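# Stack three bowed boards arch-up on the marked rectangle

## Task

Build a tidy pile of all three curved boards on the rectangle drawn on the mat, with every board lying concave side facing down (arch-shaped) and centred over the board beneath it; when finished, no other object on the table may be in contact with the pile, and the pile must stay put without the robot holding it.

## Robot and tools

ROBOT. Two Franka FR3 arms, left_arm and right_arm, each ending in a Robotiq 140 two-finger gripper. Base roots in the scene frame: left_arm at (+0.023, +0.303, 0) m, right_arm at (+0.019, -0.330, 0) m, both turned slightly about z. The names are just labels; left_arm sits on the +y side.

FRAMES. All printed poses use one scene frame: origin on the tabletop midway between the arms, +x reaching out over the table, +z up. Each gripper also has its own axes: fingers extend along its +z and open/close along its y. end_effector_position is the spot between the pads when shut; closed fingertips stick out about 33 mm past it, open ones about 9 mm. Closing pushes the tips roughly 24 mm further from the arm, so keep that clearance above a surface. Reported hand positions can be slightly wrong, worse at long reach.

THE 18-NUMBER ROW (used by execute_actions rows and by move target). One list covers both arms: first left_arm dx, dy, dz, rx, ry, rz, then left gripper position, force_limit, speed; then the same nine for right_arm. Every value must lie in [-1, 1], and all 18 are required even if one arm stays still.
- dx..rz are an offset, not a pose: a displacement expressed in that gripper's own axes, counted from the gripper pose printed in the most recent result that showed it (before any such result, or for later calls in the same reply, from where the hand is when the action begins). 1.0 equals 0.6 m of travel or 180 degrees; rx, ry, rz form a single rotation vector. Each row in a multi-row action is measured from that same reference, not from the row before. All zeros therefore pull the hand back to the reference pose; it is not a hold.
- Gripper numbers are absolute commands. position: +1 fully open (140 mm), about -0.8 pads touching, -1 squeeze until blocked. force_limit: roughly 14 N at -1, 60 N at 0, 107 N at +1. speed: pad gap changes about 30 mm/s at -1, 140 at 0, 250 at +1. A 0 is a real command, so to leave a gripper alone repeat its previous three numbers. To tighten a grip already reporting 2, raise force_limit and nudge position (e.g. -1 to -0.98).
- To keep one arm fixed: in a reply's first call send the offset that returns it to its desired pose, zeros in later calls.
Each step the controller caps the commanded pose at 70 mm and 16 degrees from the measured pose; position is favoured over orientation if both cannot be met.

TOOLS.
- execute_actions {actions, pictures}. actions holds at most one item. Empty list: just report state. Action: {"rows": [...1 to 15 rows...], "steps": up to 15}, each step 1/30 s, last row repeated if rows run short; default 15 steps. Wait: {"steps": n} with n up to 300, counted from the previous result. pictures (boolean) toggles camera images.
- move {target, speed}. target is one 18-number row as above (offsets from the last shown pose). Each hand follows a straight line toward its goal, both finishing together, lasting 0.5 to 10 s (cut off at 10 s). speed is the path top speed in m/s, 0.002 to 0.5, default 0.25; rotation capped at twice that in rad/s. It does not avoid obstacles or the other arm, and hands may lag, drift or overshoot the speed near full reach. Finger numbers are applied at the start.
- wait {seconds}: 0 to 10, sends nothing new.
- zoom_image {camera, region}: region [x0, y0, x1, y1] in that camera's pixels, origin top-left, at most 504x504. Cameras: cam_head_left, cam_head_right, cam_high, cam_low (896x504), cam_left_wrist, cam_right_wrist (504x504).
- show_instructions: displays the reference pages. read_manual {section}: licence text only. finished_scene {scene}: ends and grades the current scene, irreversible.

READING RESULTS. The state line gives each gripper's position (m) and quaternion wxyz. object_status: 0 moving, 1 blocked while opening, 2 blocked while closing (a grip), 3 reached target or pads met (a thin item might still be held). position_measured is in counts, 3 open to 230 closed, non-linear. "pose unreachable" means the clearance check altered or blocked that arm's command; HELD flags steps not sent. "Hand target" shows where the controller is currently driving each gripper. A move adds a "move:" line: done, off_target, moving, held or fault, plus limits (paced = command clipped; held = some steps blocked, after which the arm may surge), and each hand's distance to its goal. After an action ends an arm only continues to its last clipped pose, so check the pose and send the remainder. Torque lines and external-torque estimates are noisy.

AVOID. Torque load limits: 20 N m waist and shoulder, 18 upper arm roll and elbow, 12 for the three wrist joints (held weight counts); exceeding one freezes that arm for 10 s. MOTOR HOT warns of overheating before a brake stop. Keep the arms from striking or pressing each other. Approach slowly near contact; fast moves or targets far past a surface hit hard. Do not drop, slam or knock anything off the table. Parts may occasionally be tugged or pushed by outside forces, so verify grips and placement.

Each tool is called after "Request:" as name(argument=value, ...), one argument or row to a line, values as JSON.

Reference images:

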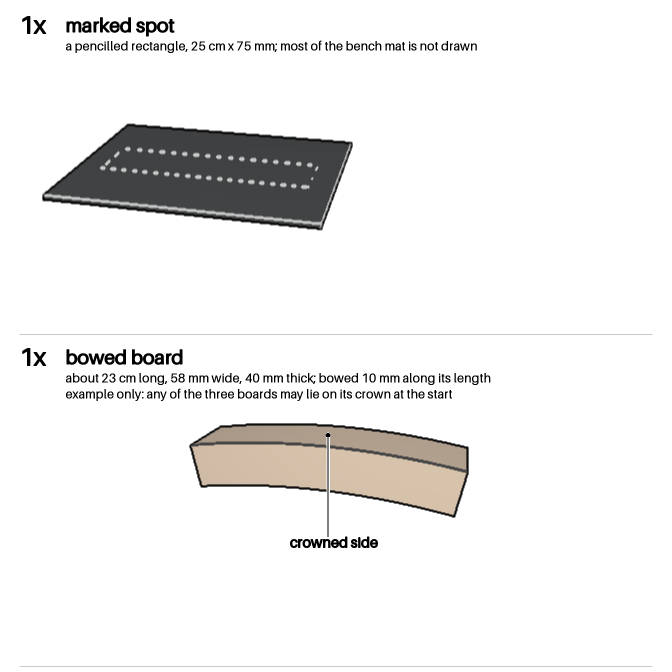

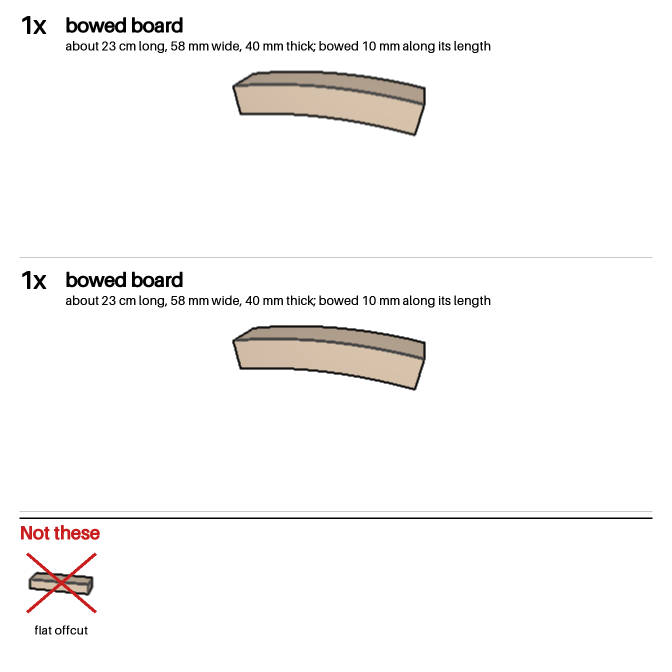

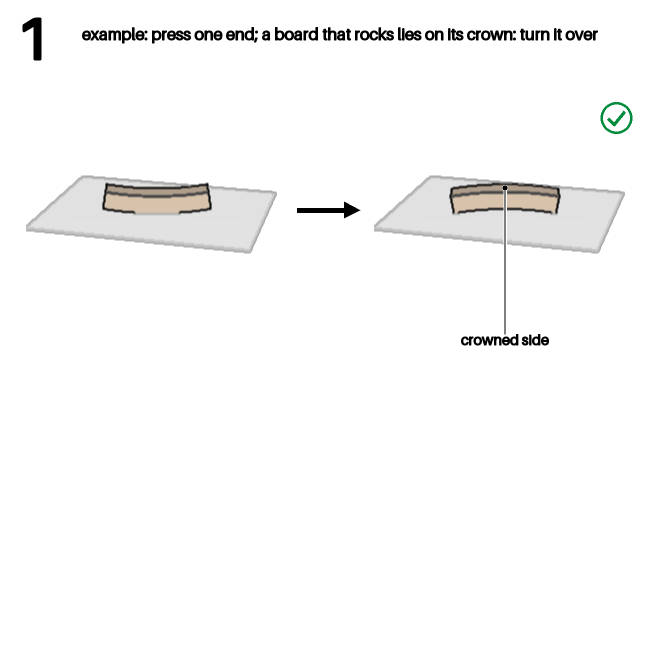

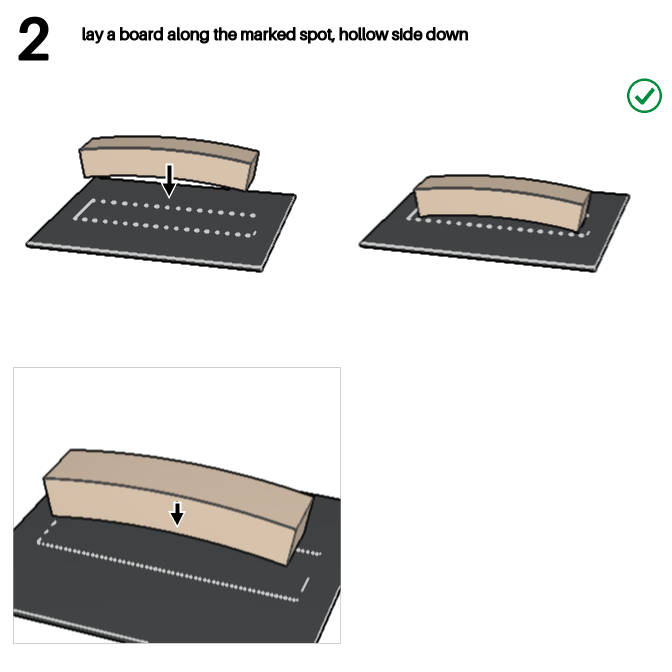

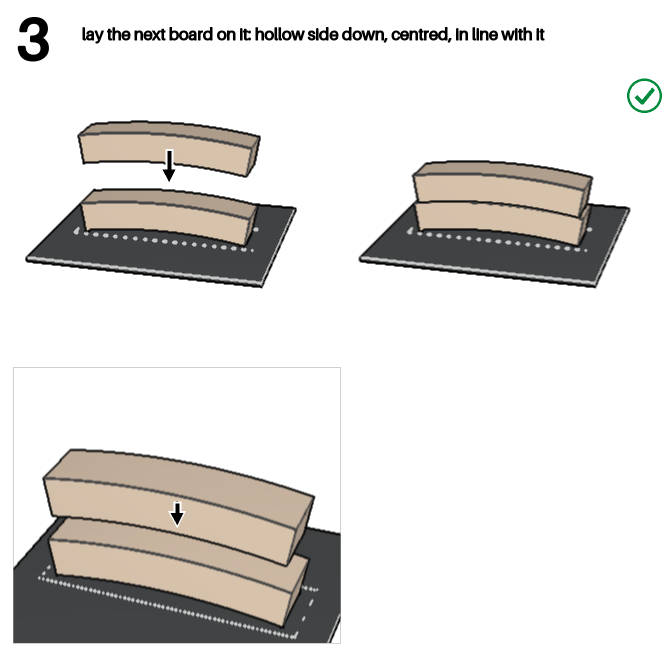

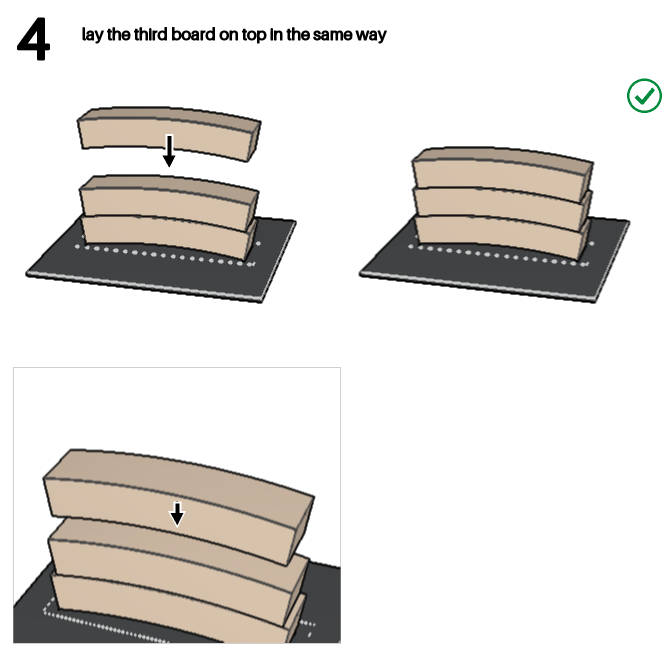

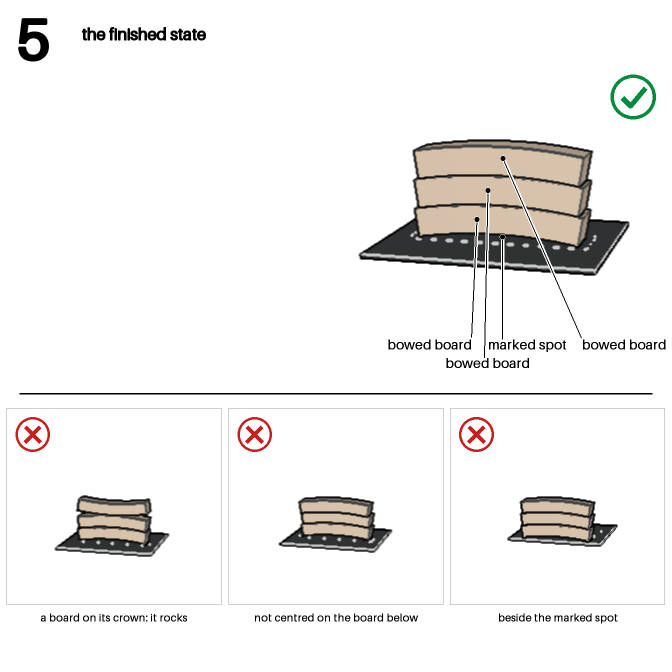

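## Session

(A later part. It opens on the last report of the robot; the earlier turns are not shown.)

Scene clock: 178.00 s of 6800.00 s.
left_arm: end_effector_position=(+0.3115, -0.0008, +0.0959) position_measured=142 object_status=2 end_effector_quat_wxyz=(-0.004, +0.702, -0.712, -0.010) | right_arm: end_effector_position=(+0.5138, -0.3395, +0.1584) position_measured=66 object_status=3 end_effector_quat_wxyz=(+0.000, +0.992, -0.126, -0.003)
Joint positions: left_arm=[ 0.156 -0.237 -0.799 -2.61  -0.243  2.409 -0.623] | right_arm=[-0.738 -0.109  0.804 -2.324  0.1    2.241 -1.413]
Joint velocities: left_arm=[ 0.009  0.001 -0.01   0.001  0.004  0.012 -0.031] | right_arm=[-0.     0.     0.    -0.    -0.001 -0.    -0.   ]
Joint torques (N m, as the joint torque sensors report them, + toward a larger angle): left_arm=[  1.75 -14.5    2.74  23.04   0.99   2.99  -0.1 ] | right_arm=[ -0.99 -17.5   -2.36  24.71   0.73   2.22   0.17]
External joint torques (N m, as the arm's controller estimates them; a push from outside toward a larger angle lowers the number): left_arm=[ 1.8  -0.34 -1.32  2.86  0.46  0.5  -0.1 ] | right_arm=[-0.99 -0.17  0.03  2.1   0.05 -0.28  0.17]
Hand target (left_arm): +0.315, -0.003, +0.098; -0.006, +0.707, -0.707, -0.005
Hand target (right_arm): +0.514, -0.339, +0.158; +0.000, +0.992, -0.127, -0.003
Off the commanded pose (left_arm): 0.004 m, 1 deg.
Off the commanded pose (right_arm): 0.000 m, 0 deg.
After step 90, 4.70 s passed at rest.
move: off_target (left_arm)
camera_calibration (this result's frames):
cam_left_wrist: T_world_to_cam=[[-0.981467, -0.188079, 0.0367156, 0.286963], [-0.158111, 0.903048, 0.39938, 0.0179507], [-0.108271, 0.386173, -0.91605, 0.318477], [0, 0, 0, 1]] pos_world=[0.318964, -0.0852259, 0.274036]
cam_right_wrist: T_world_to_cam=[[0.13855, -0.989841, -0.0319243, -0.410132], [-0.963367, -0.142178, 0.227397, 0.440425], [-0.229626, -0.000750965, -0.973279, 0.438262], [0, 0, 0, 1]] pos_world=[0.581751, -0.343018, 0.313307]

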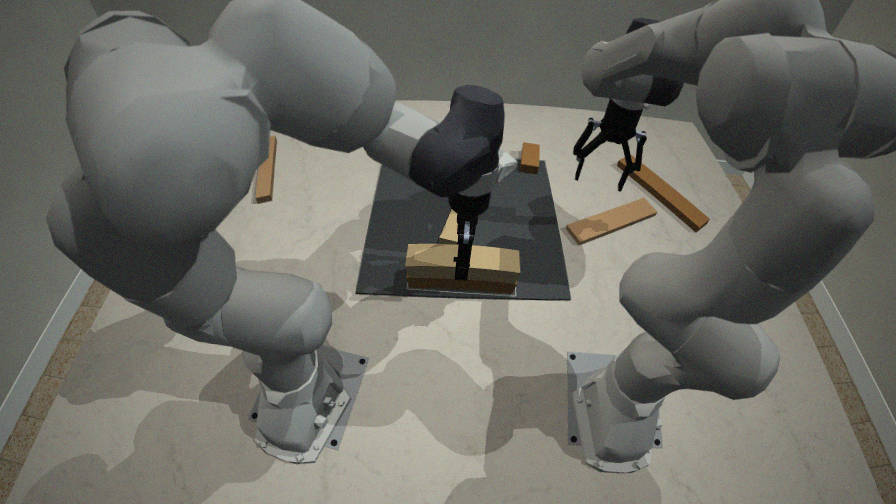

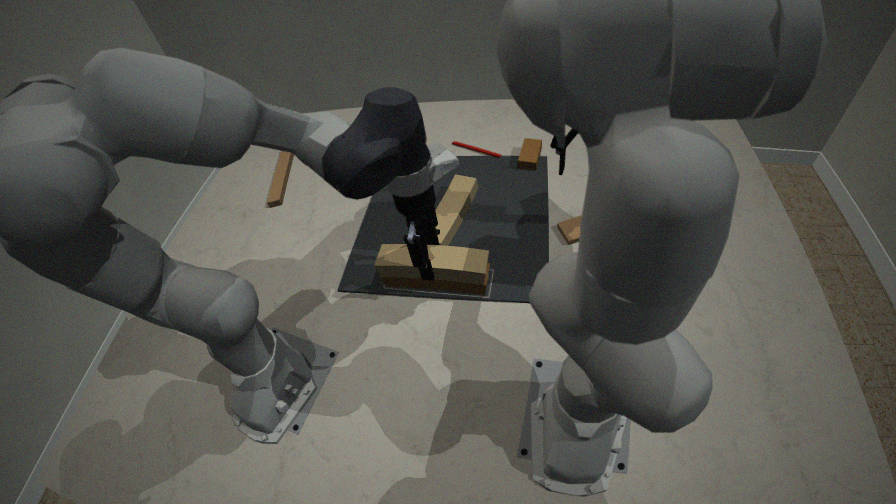

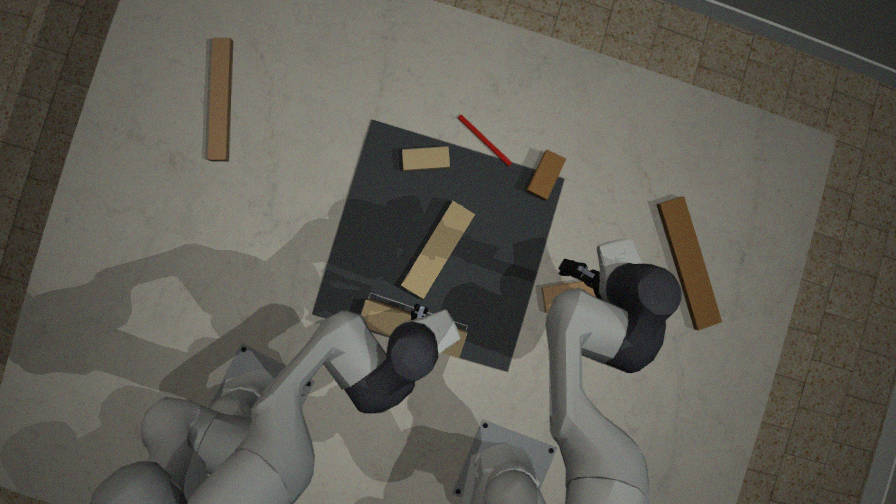

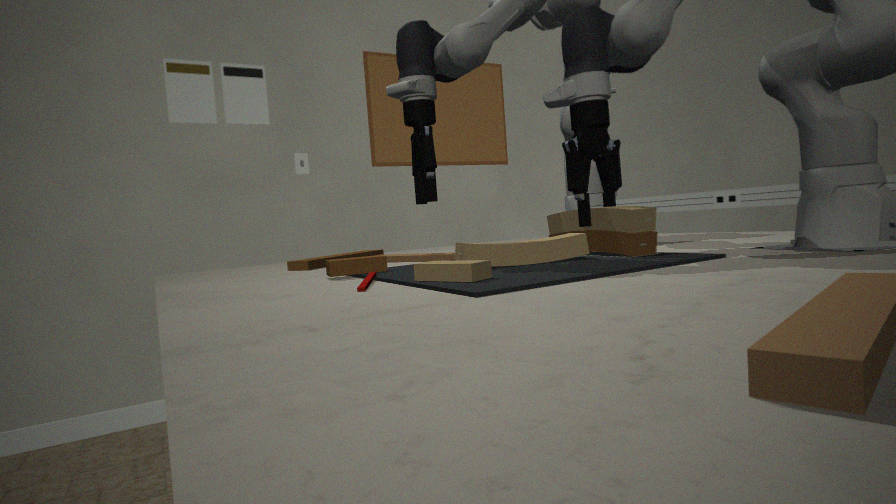

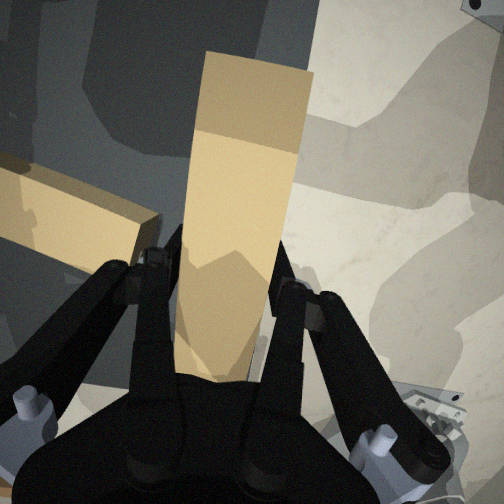

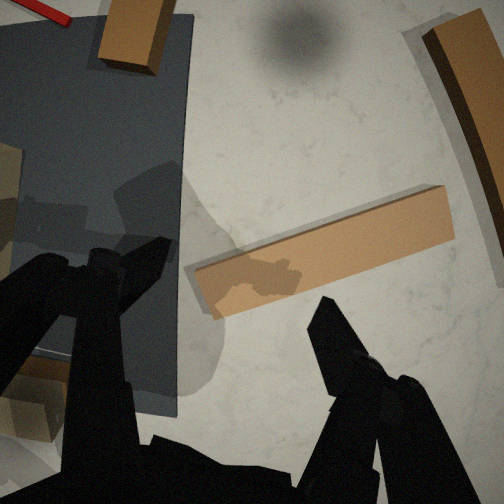

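Request:
move(
  target=[0.003,-0.004,0.007,0,-0.004,0,-1,0.5,0,0,0,0,0,0,0,0.5,0.8,0],
  speed=0.03,
)

Request:
execute_actions(
  actions=[
    {"rows":[[0,0,0,0,0,0,0.4,0.5,0,0,0,0,0,0,0,0.5,0.8,0]],"steps":10},
  ],
  pictures=false,
)

Request:
move(
  target=[-0.1,0,-0.12,0,0.008,-0.004,0.4,0.5,0,0,0,0,0,0,0,0.5,0.8,0],
)

Request:
move(
  target=[-0.28,-0.37,-0.2,0,0.5,0,0.4,0.5,0,-0.262,-0.522,0.09,0,0,0,0.5,0.8,0],
  speed=0.3,
)

Scene clock: 190.50 s of 6800.00 s.
left_arm: end_effector_position=(+0.3154, -0.0039, +0.0947) position_measured=142 object_status=2 end_effector_quat_wxyz=(-0.008, +0.699, -0.715, -0.011) | right_arm: end_effector_position=(+0.5138, -0.3395, +0.1584) position_measured=66 object_status=3 end_effector_quat_wxyz=(+0.000, +0.992, -0.126, -0.003)
Joint positions: left_arm=[ 0.169 -0.213 -0.813 -2.593 -0.208  2.412 -0.643] | right_arm=[-0.738 -0.109  0.804 -2.324  0.1    2.241 -1.413]
Joint velocities: left_arm=[ 0.004  0.004 -0.006  0.005  0.013  0.    -0.011] | right_arm=[ 0.001  0.     0.     0.    -0.    -0.     0.001]
Joint torques (N m, as the joint torque sensors report them, + toward a larger angle): left_arm=[  1.69 -11.32   1.73  19.86   1.23   2.65  -0.42] | right_arm=[ -0.37 -17.87  -2.32  24.42   0.73   2.32   0.  ]
External joint torques (N m, as the arm's controller estimates them; a push from outside toward a larger angle lowers the number): left_arm=[ 1.69  3.24 -2.07 -0.33  0.7   0.17 -0.41] | right_arm=[-0.34 -0.56  0.09  1.82  0.05 -0.18  0.  ]
Hand target (left_arm): +0.314, -0.002, +0.092; -0.009, +0.702, -0.712, -0.014
Hand target (right_arm): +0.514, -0.340, +0.158; +0.000, +0.992, -0.126, -0.003
Off the commanded pose (left_arm): 0.004 m, 1 deg.
Off the commanded pose (right_arm): 0.000 m, 0 deg.
After step 90, 8.80 s passed at rest.
move: off_target (left_arm)
camera_calibration (this result's frames):
cam_left_wrist: T_world_to_cam=[[-0.983201, -0.179836, 0.0312095, 0.291327], [-0.151877, 0.900902, 0.406583, 0.0191993], [-0.101235, 0.395013, -0.913081, 0.316532], [0, 0, 0, 1]] pos_world=[0.321393, -0.0899399, 0.272121]
cam_right_wrist: T_world_to_cam=[[0.13855, -0.989841, -0.0319244, -0.410132], [-0.963367, -0.142178, 0.227397, 0.440425], [-0.229626, -0.000750879, -0.973279, 0.438262], [0, 0, 0, 1]] pos_world=[0.581751, -0.343018, 0.313307]

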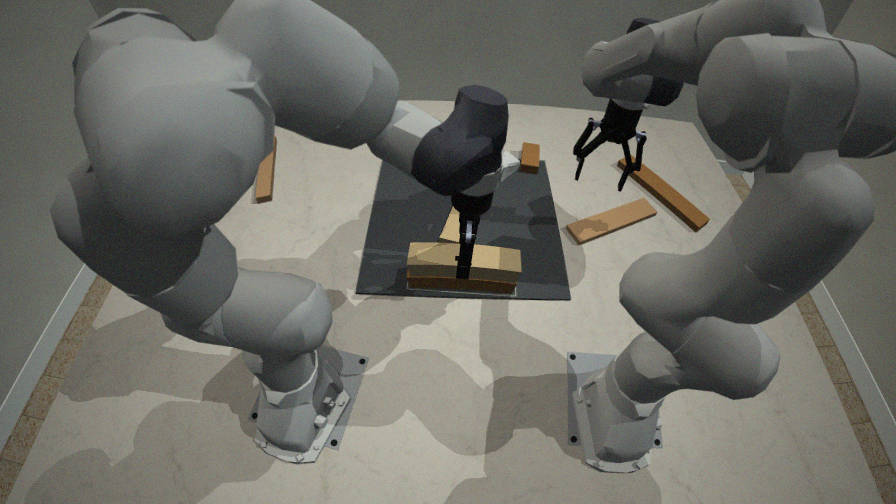

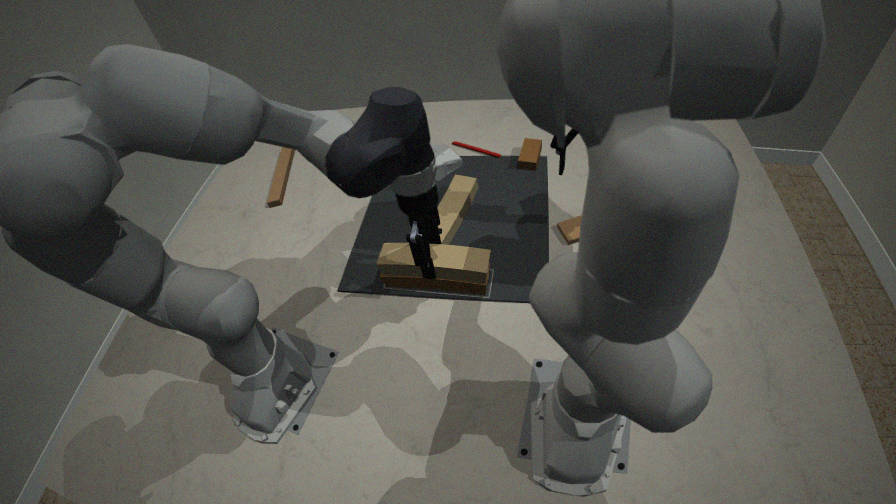

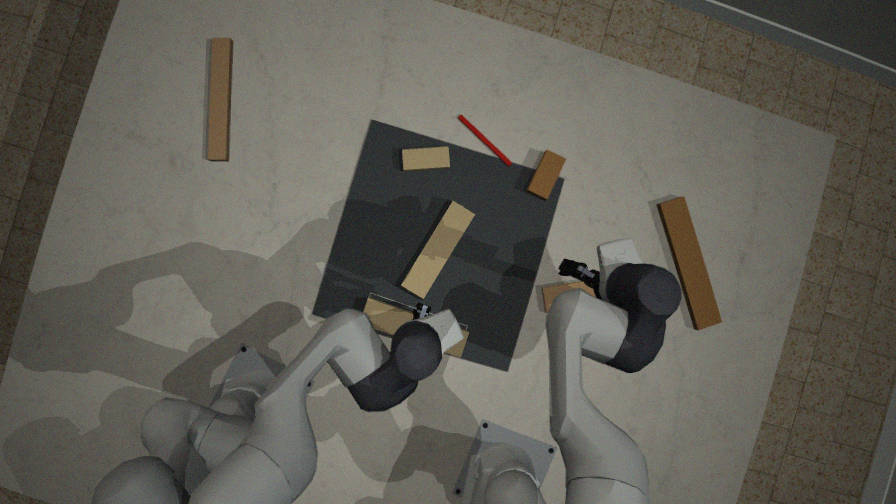

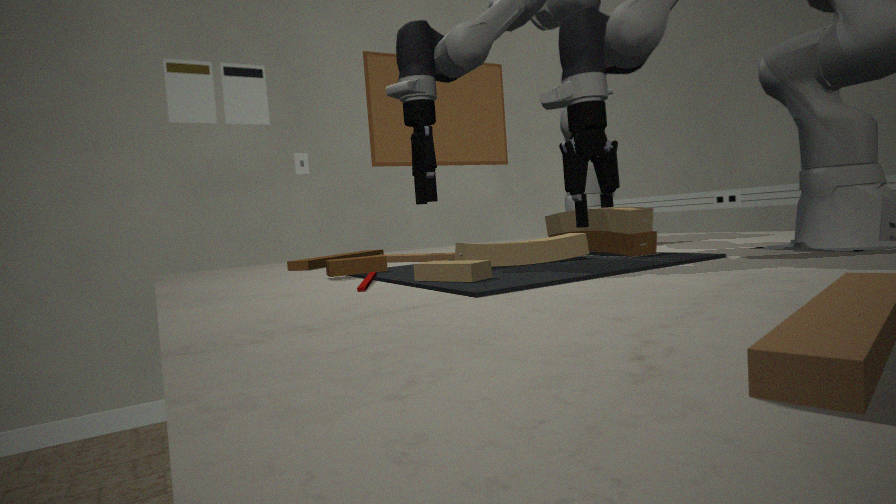

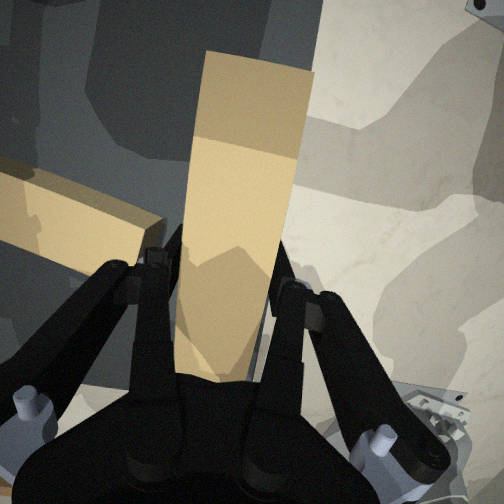

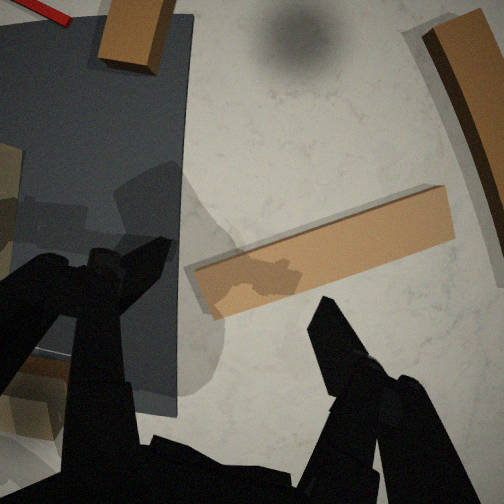

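Scene clock: 190.83 s of 6800.00 s.
left_arm: end_effector_position=(+0.3156, -0.0040, +0.0949) position_measured=79 object_status=0 end_effector_quat_wxyz=(-0.009, +0.699, -0.715, -0.011) | right_arm: end_effector_position=(+0.5138, -0.3395, +0.1584) position_measured=66 object_status=3 end_effector_quat_wxyz=(+0.000, +0.992, -0.126, -0.003)
Joint positions: left_arm=[ 0.169 -0.213 -0.813 -2.593 -0.208  2.412 -0.643] | right_arm=[-0.738 -0.109  0.804 -2.324  0.1    2.241 -1.413]
Joint velocities: left_arm=[ 0.     0.     0.    -0.    -0.001  0.     0.002] | right_arm=[-0.001  0.     0.    -0.    -0.001  0.    -0.002]
Joint torques (N m, as the joint torque sensors report them, + toward a larger angle): left_arm=[  0.26 -14.79   3.73  21.18   0.37   2.28   0.13] | right_arm=[ -0.55 -17.69  -2.64  23.9    0.63   2.32  -0.04]
External joint torques (N m, as the arm's controller estimates them; a push from outside toward a larger angle lowers the number): left_arm=[ 0.23 -0.3  -0.09  1.03 -0.16 -0.2   0.14] | right_arm=[-0.47 -0.35 -0.17  1.25 -0.04 -0.2  -0.04]
Hand target (left_arm): +0.315, -0.004, +0.095; -0.008, +0.699, -0.715, -0.011
Hand target (right_arm): +0.514, -0.340, +0.158; +0.000, +0.992, -0.126, -0.003
Off the commanded pose (left_arm): 0.000 m, 0 deg.
Off the commanded pose (right_arm): 0.000 m, 0 deg.
Steps of this call (steps 1 to 10: all 10 steps of this action). Readings (end_effector_position | what the end effector reports):
1: left_arm (+0.3155, -0.0040, +0.0949) | right_arm (+0.5138, -0.3395, +0.1584) | left_arm position_measured=142 object_status=0 | right_arm position_measured=66 object_status=3
2: left_arm (+0.3156, -0.0041, +0.0949) | right_arm (+0.5138, -0.3395, +0.1584) | left_arm position_measured=142 object_status=0 | right_arm position_measured=66 object_status=3
4: left_arm (+0.3156, -0.0040, +0.0949) | right_arm (+0.5138, -0.3395, +0.1584) | left_arm position_measured=121 object_status=0 | right_arm position_measured=66 object_status=3
8: left_arm (+0.3156, -0.0040, +0.0949) | right_arm (+0.5138, -0.3395, +0.1584) | left_arm position_measured=91 object_status=0 | right_arm position_measured=66 object_status=3
10: the state above

Scene clock: 192.27 s of 6800.00 s.
left_arm: end_effector_position=(+0.3185, +0.0511, +0.1698) position_measured=78 object_status=3 end_effector_quat_wxyz=(+0.002, +0.708, -0.706, +0.002) | right_arm: end_effector_position=(+0.5138, -0.3395, +0.1584) position_measured=66 object_status=3 end_effector_quat_wxyz=(+0.000, +0.992, -0.126, -0.003)
Joint positions: left_arm=[ 0.058 -0.501 -0.562 -2.639 -0.323  2.183 -0.453] | right_arm=[-0.738 -0.109  0.804 -2.324  0.1    2.241 -1.413]
Joint velocities: left_arm=[-0.004  0.001  0.004 -0.     0.003 -0.006  0.024] | right_arm=[-0.    -0.    -0.     0.001 -0.001  0.001 -0.001]
Joint torques (N m, as the joint torque sensors report them, + toward a larger angle): left_arm=[ -2.1  -11.6    7.9   22.24   0.99   1.84   0.31] | right_arm=[ -0.1  -17.74  -2.21  24.39   0.76   2.32   0.05]
External joint torques (N m, as the arm's controller estimates them; a push from outside toward a larger angle lowers the number): left_arm=[-2.1  -0.83  2.06  0.24  0.32 -0.67  0.31] | right_arm=[-0.14 -0.33  0.13  1.67  0.08 -0.21  0.05]
Hand target (left_arm): +0.317, +0.052, +0.169; +0.002, +0.703, -0.711, -0.001
Hand target (right_arm): +0.514, -0.340, +0.158; +0.000, +0.992, -0.126, -0.003
Off the commanded pose (left_arm): 0.003 m, 1 deg.
Off the commanded pose (right_arm): 0.000 m, 0 deg.
move: done
camera_calibration (this result's frames):
cam_left_wrist: T_world_to_cam=[[-0.978656, -0.202858, 0.0328885, 0.301379], [-0.17595, 0.909789, 0.375933, -0.0479437], [-0.106183, 0.362122, -0.926063, 0.369134], [0, 0, 0, 1]] pos_world=[0.325706, -0.028916, 0.349953]
cam_right_wrist: T_world_to_cam=[[0.13855, -0.989841, -0.0319243, -0.410132], [-0.963367, -0.142178, 0.227397, 0.440425], [-0.229626, -0.000750926, -0.973279, 0.438262], [0, 0, 0, 1]] pos_world=[0.581751, -0.343018, 0.313307]

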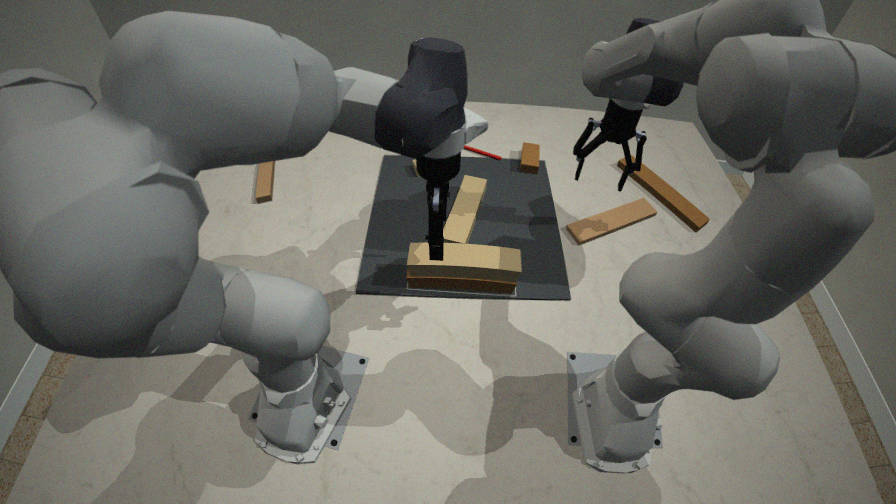

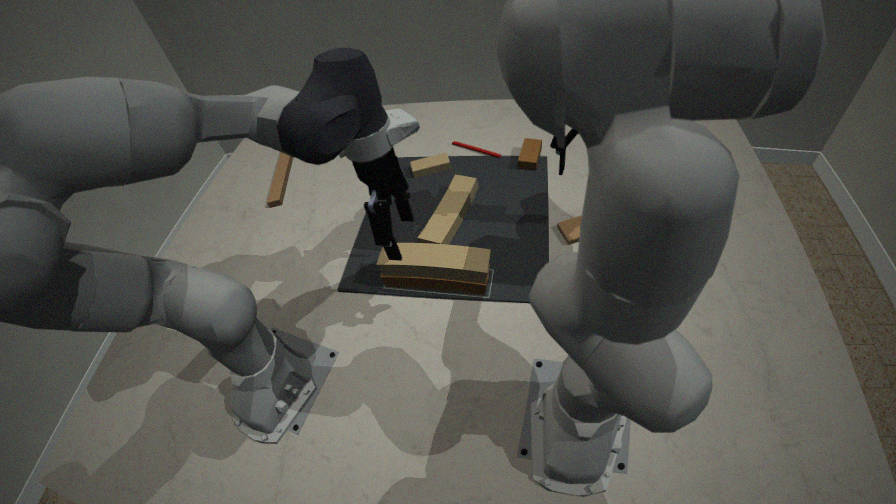

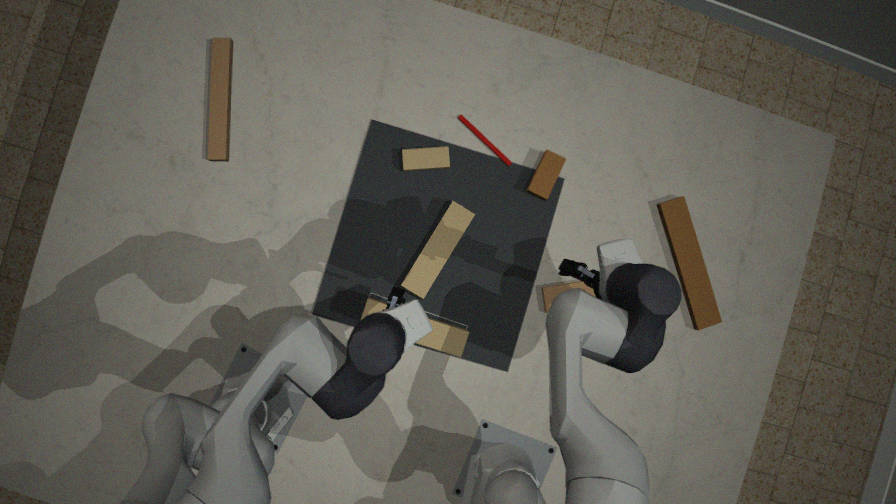

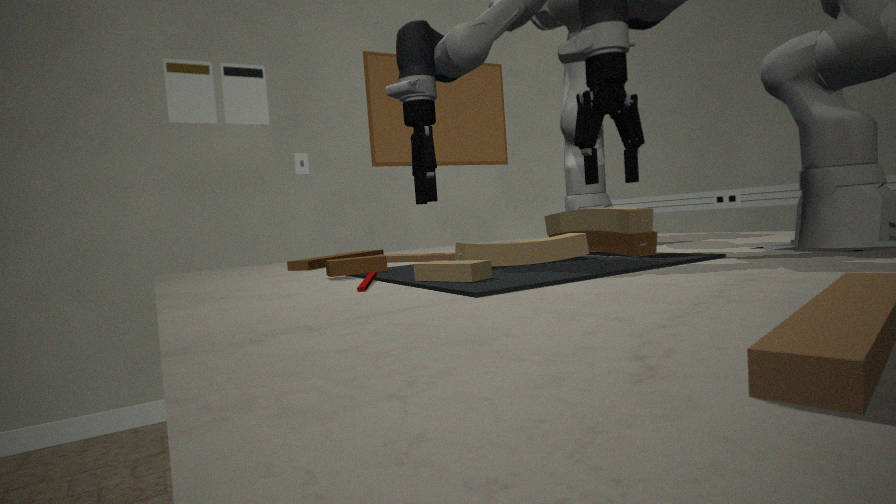

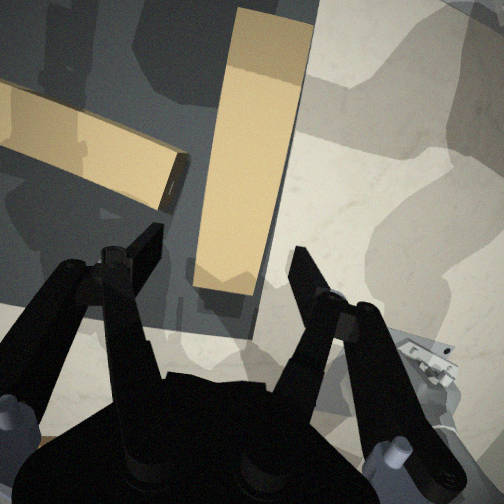

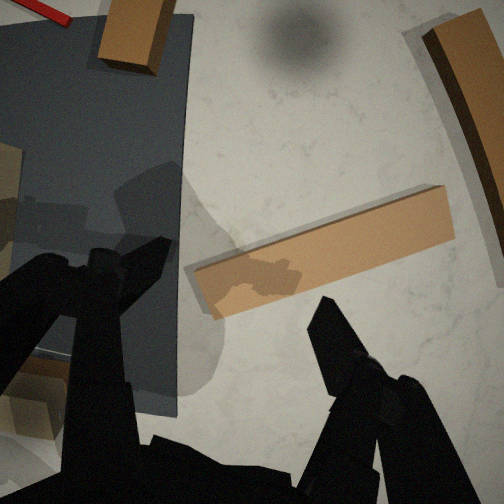

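Scene clock: 195.87 s of 6800.00 s.
left_arm: end_effector_position=(+0.5440, +0.2202, +0.2936) position_measured=78 object_status=3 end_effector_quat_wxyz=(+0.496, +0.500, -0.501, +0.503) | right_arm: end_effector_position=(+0.4412, +0.0030, +0.1068) position_measured=66 object_status=3 end_effector_quat_wxyz=(-0.002, +0.993, -0.117, -0.001)
Joint positions: left_arm=[ 0.079  0.499  0.661 -1.983 -1.385  1.042  0.95 ] | right_arm=[-0.245  0.224  1.019 -2.228 -0.257  2.33  -0.489]
Joint velocities: left_arm=[-0.002 -0.    -0.001 -0.001 -0.002 -0.005  0.009] | right_arm=[ 0.008  0.    -0.008  0.002  0.    -0.005  0.031]
Joint torques (N m, as the joint torque sensors report them, + toward a larger angle): left_arm=[  1.56 -35.76   6.53  19.68  -2.17  -2.78   0.38] | right_arm=[  1.1  -20.89   3.88  24.07   0.43   1.86   0.11]
External joint torques (N m, as the arm's controller estimates them; a push from outside toward a larger angle lowers the number): left_arm=[ 1.66  0.7  -0.99  2.19 -0.56 -0.82  0.35] | right_arm=[ 1.12 -0.63 -1.99  2.93 -0.16 -0.66  0.11]
Hand target (left_arm): +0.544, +0.220, +0.295; +0.496, +0.496, -0.502, +0.506
Hand target (right_arm): +0.442, +0.002, +0.108; -0.001, +0.992, -0.124, -0.001
Off the commanded pose (left_arm): 0.006 m, 1 deg.
Off the commanded pose (right_arm): 0.003 m, 1 deg.
move: off_target (left_arm)
camera_calibration (this result's frames):
cam_left_wrist: T_world_to_cam=[[-0.980731, 0.0271238, 0.19347, 0.455598], [-0.168819, 0.380728, -0.909146, 0.281193], [-0.098319, -0.924289, -0.368813, 0.56191], [0, 0, 0, 1]] pos_world=[0.549537, 0.399952, 0.37474]
cam_right_wrist: T_world_to_cam=[[0.155469, -0.987229, -0.0347459, -0.0698601], [-0.961463, -0.159298, 0.224083, 0.430475], [-0.226756, -0.0014311, -0.97395, 0.370486], [0, 0, 0, 1]] pos_world=[0.508757, 0.000136188, 0.261946]

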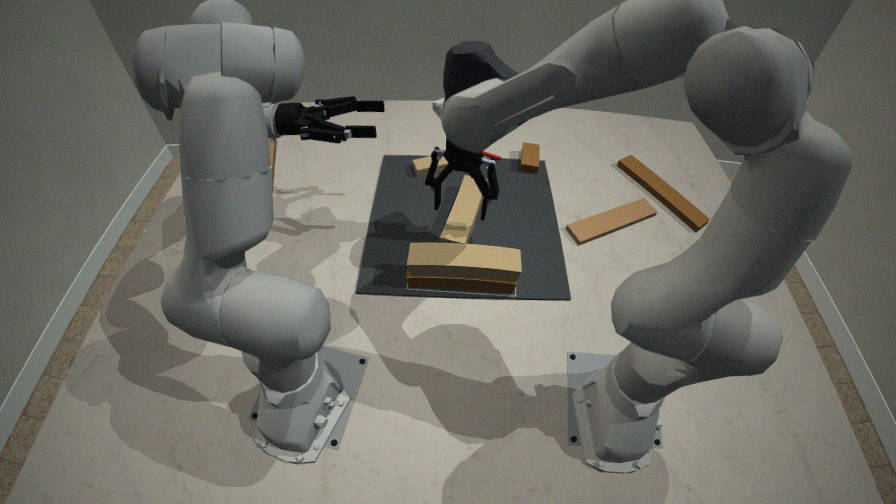

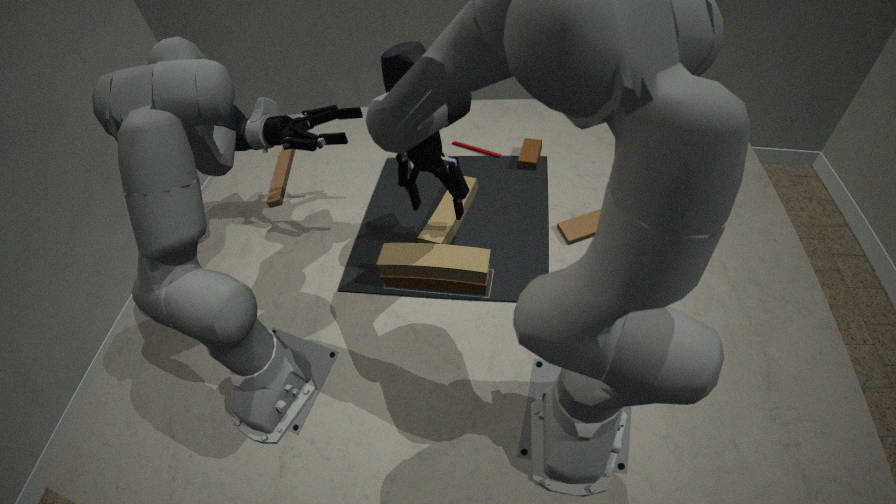

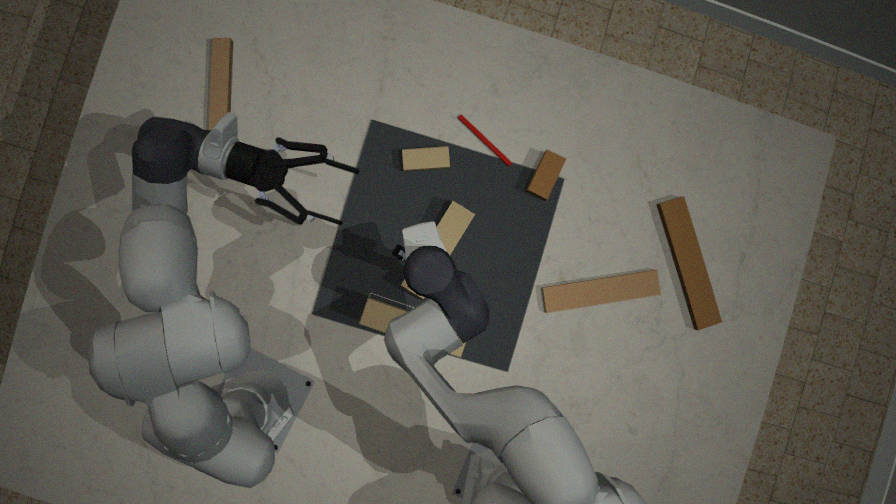

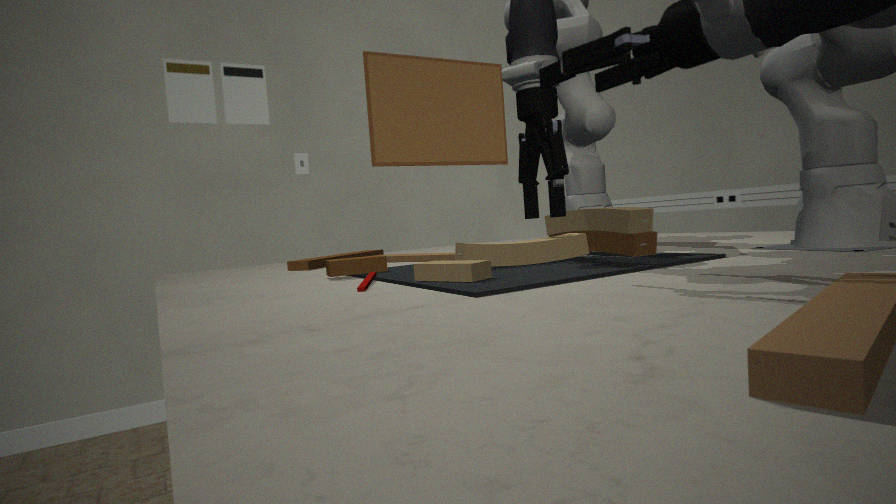

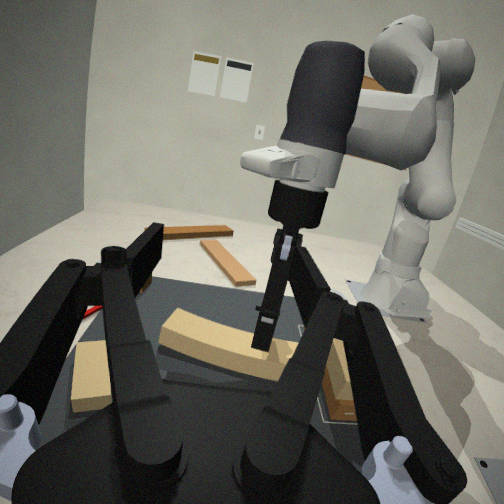

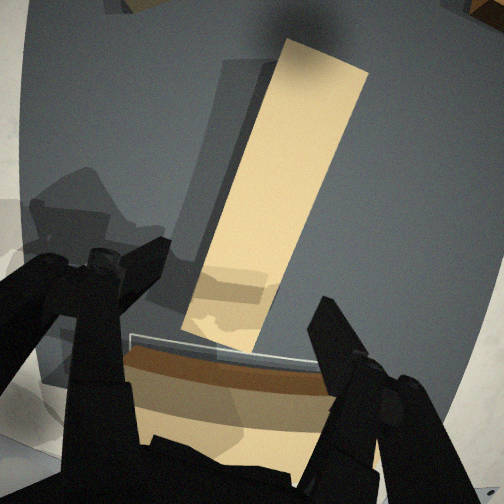

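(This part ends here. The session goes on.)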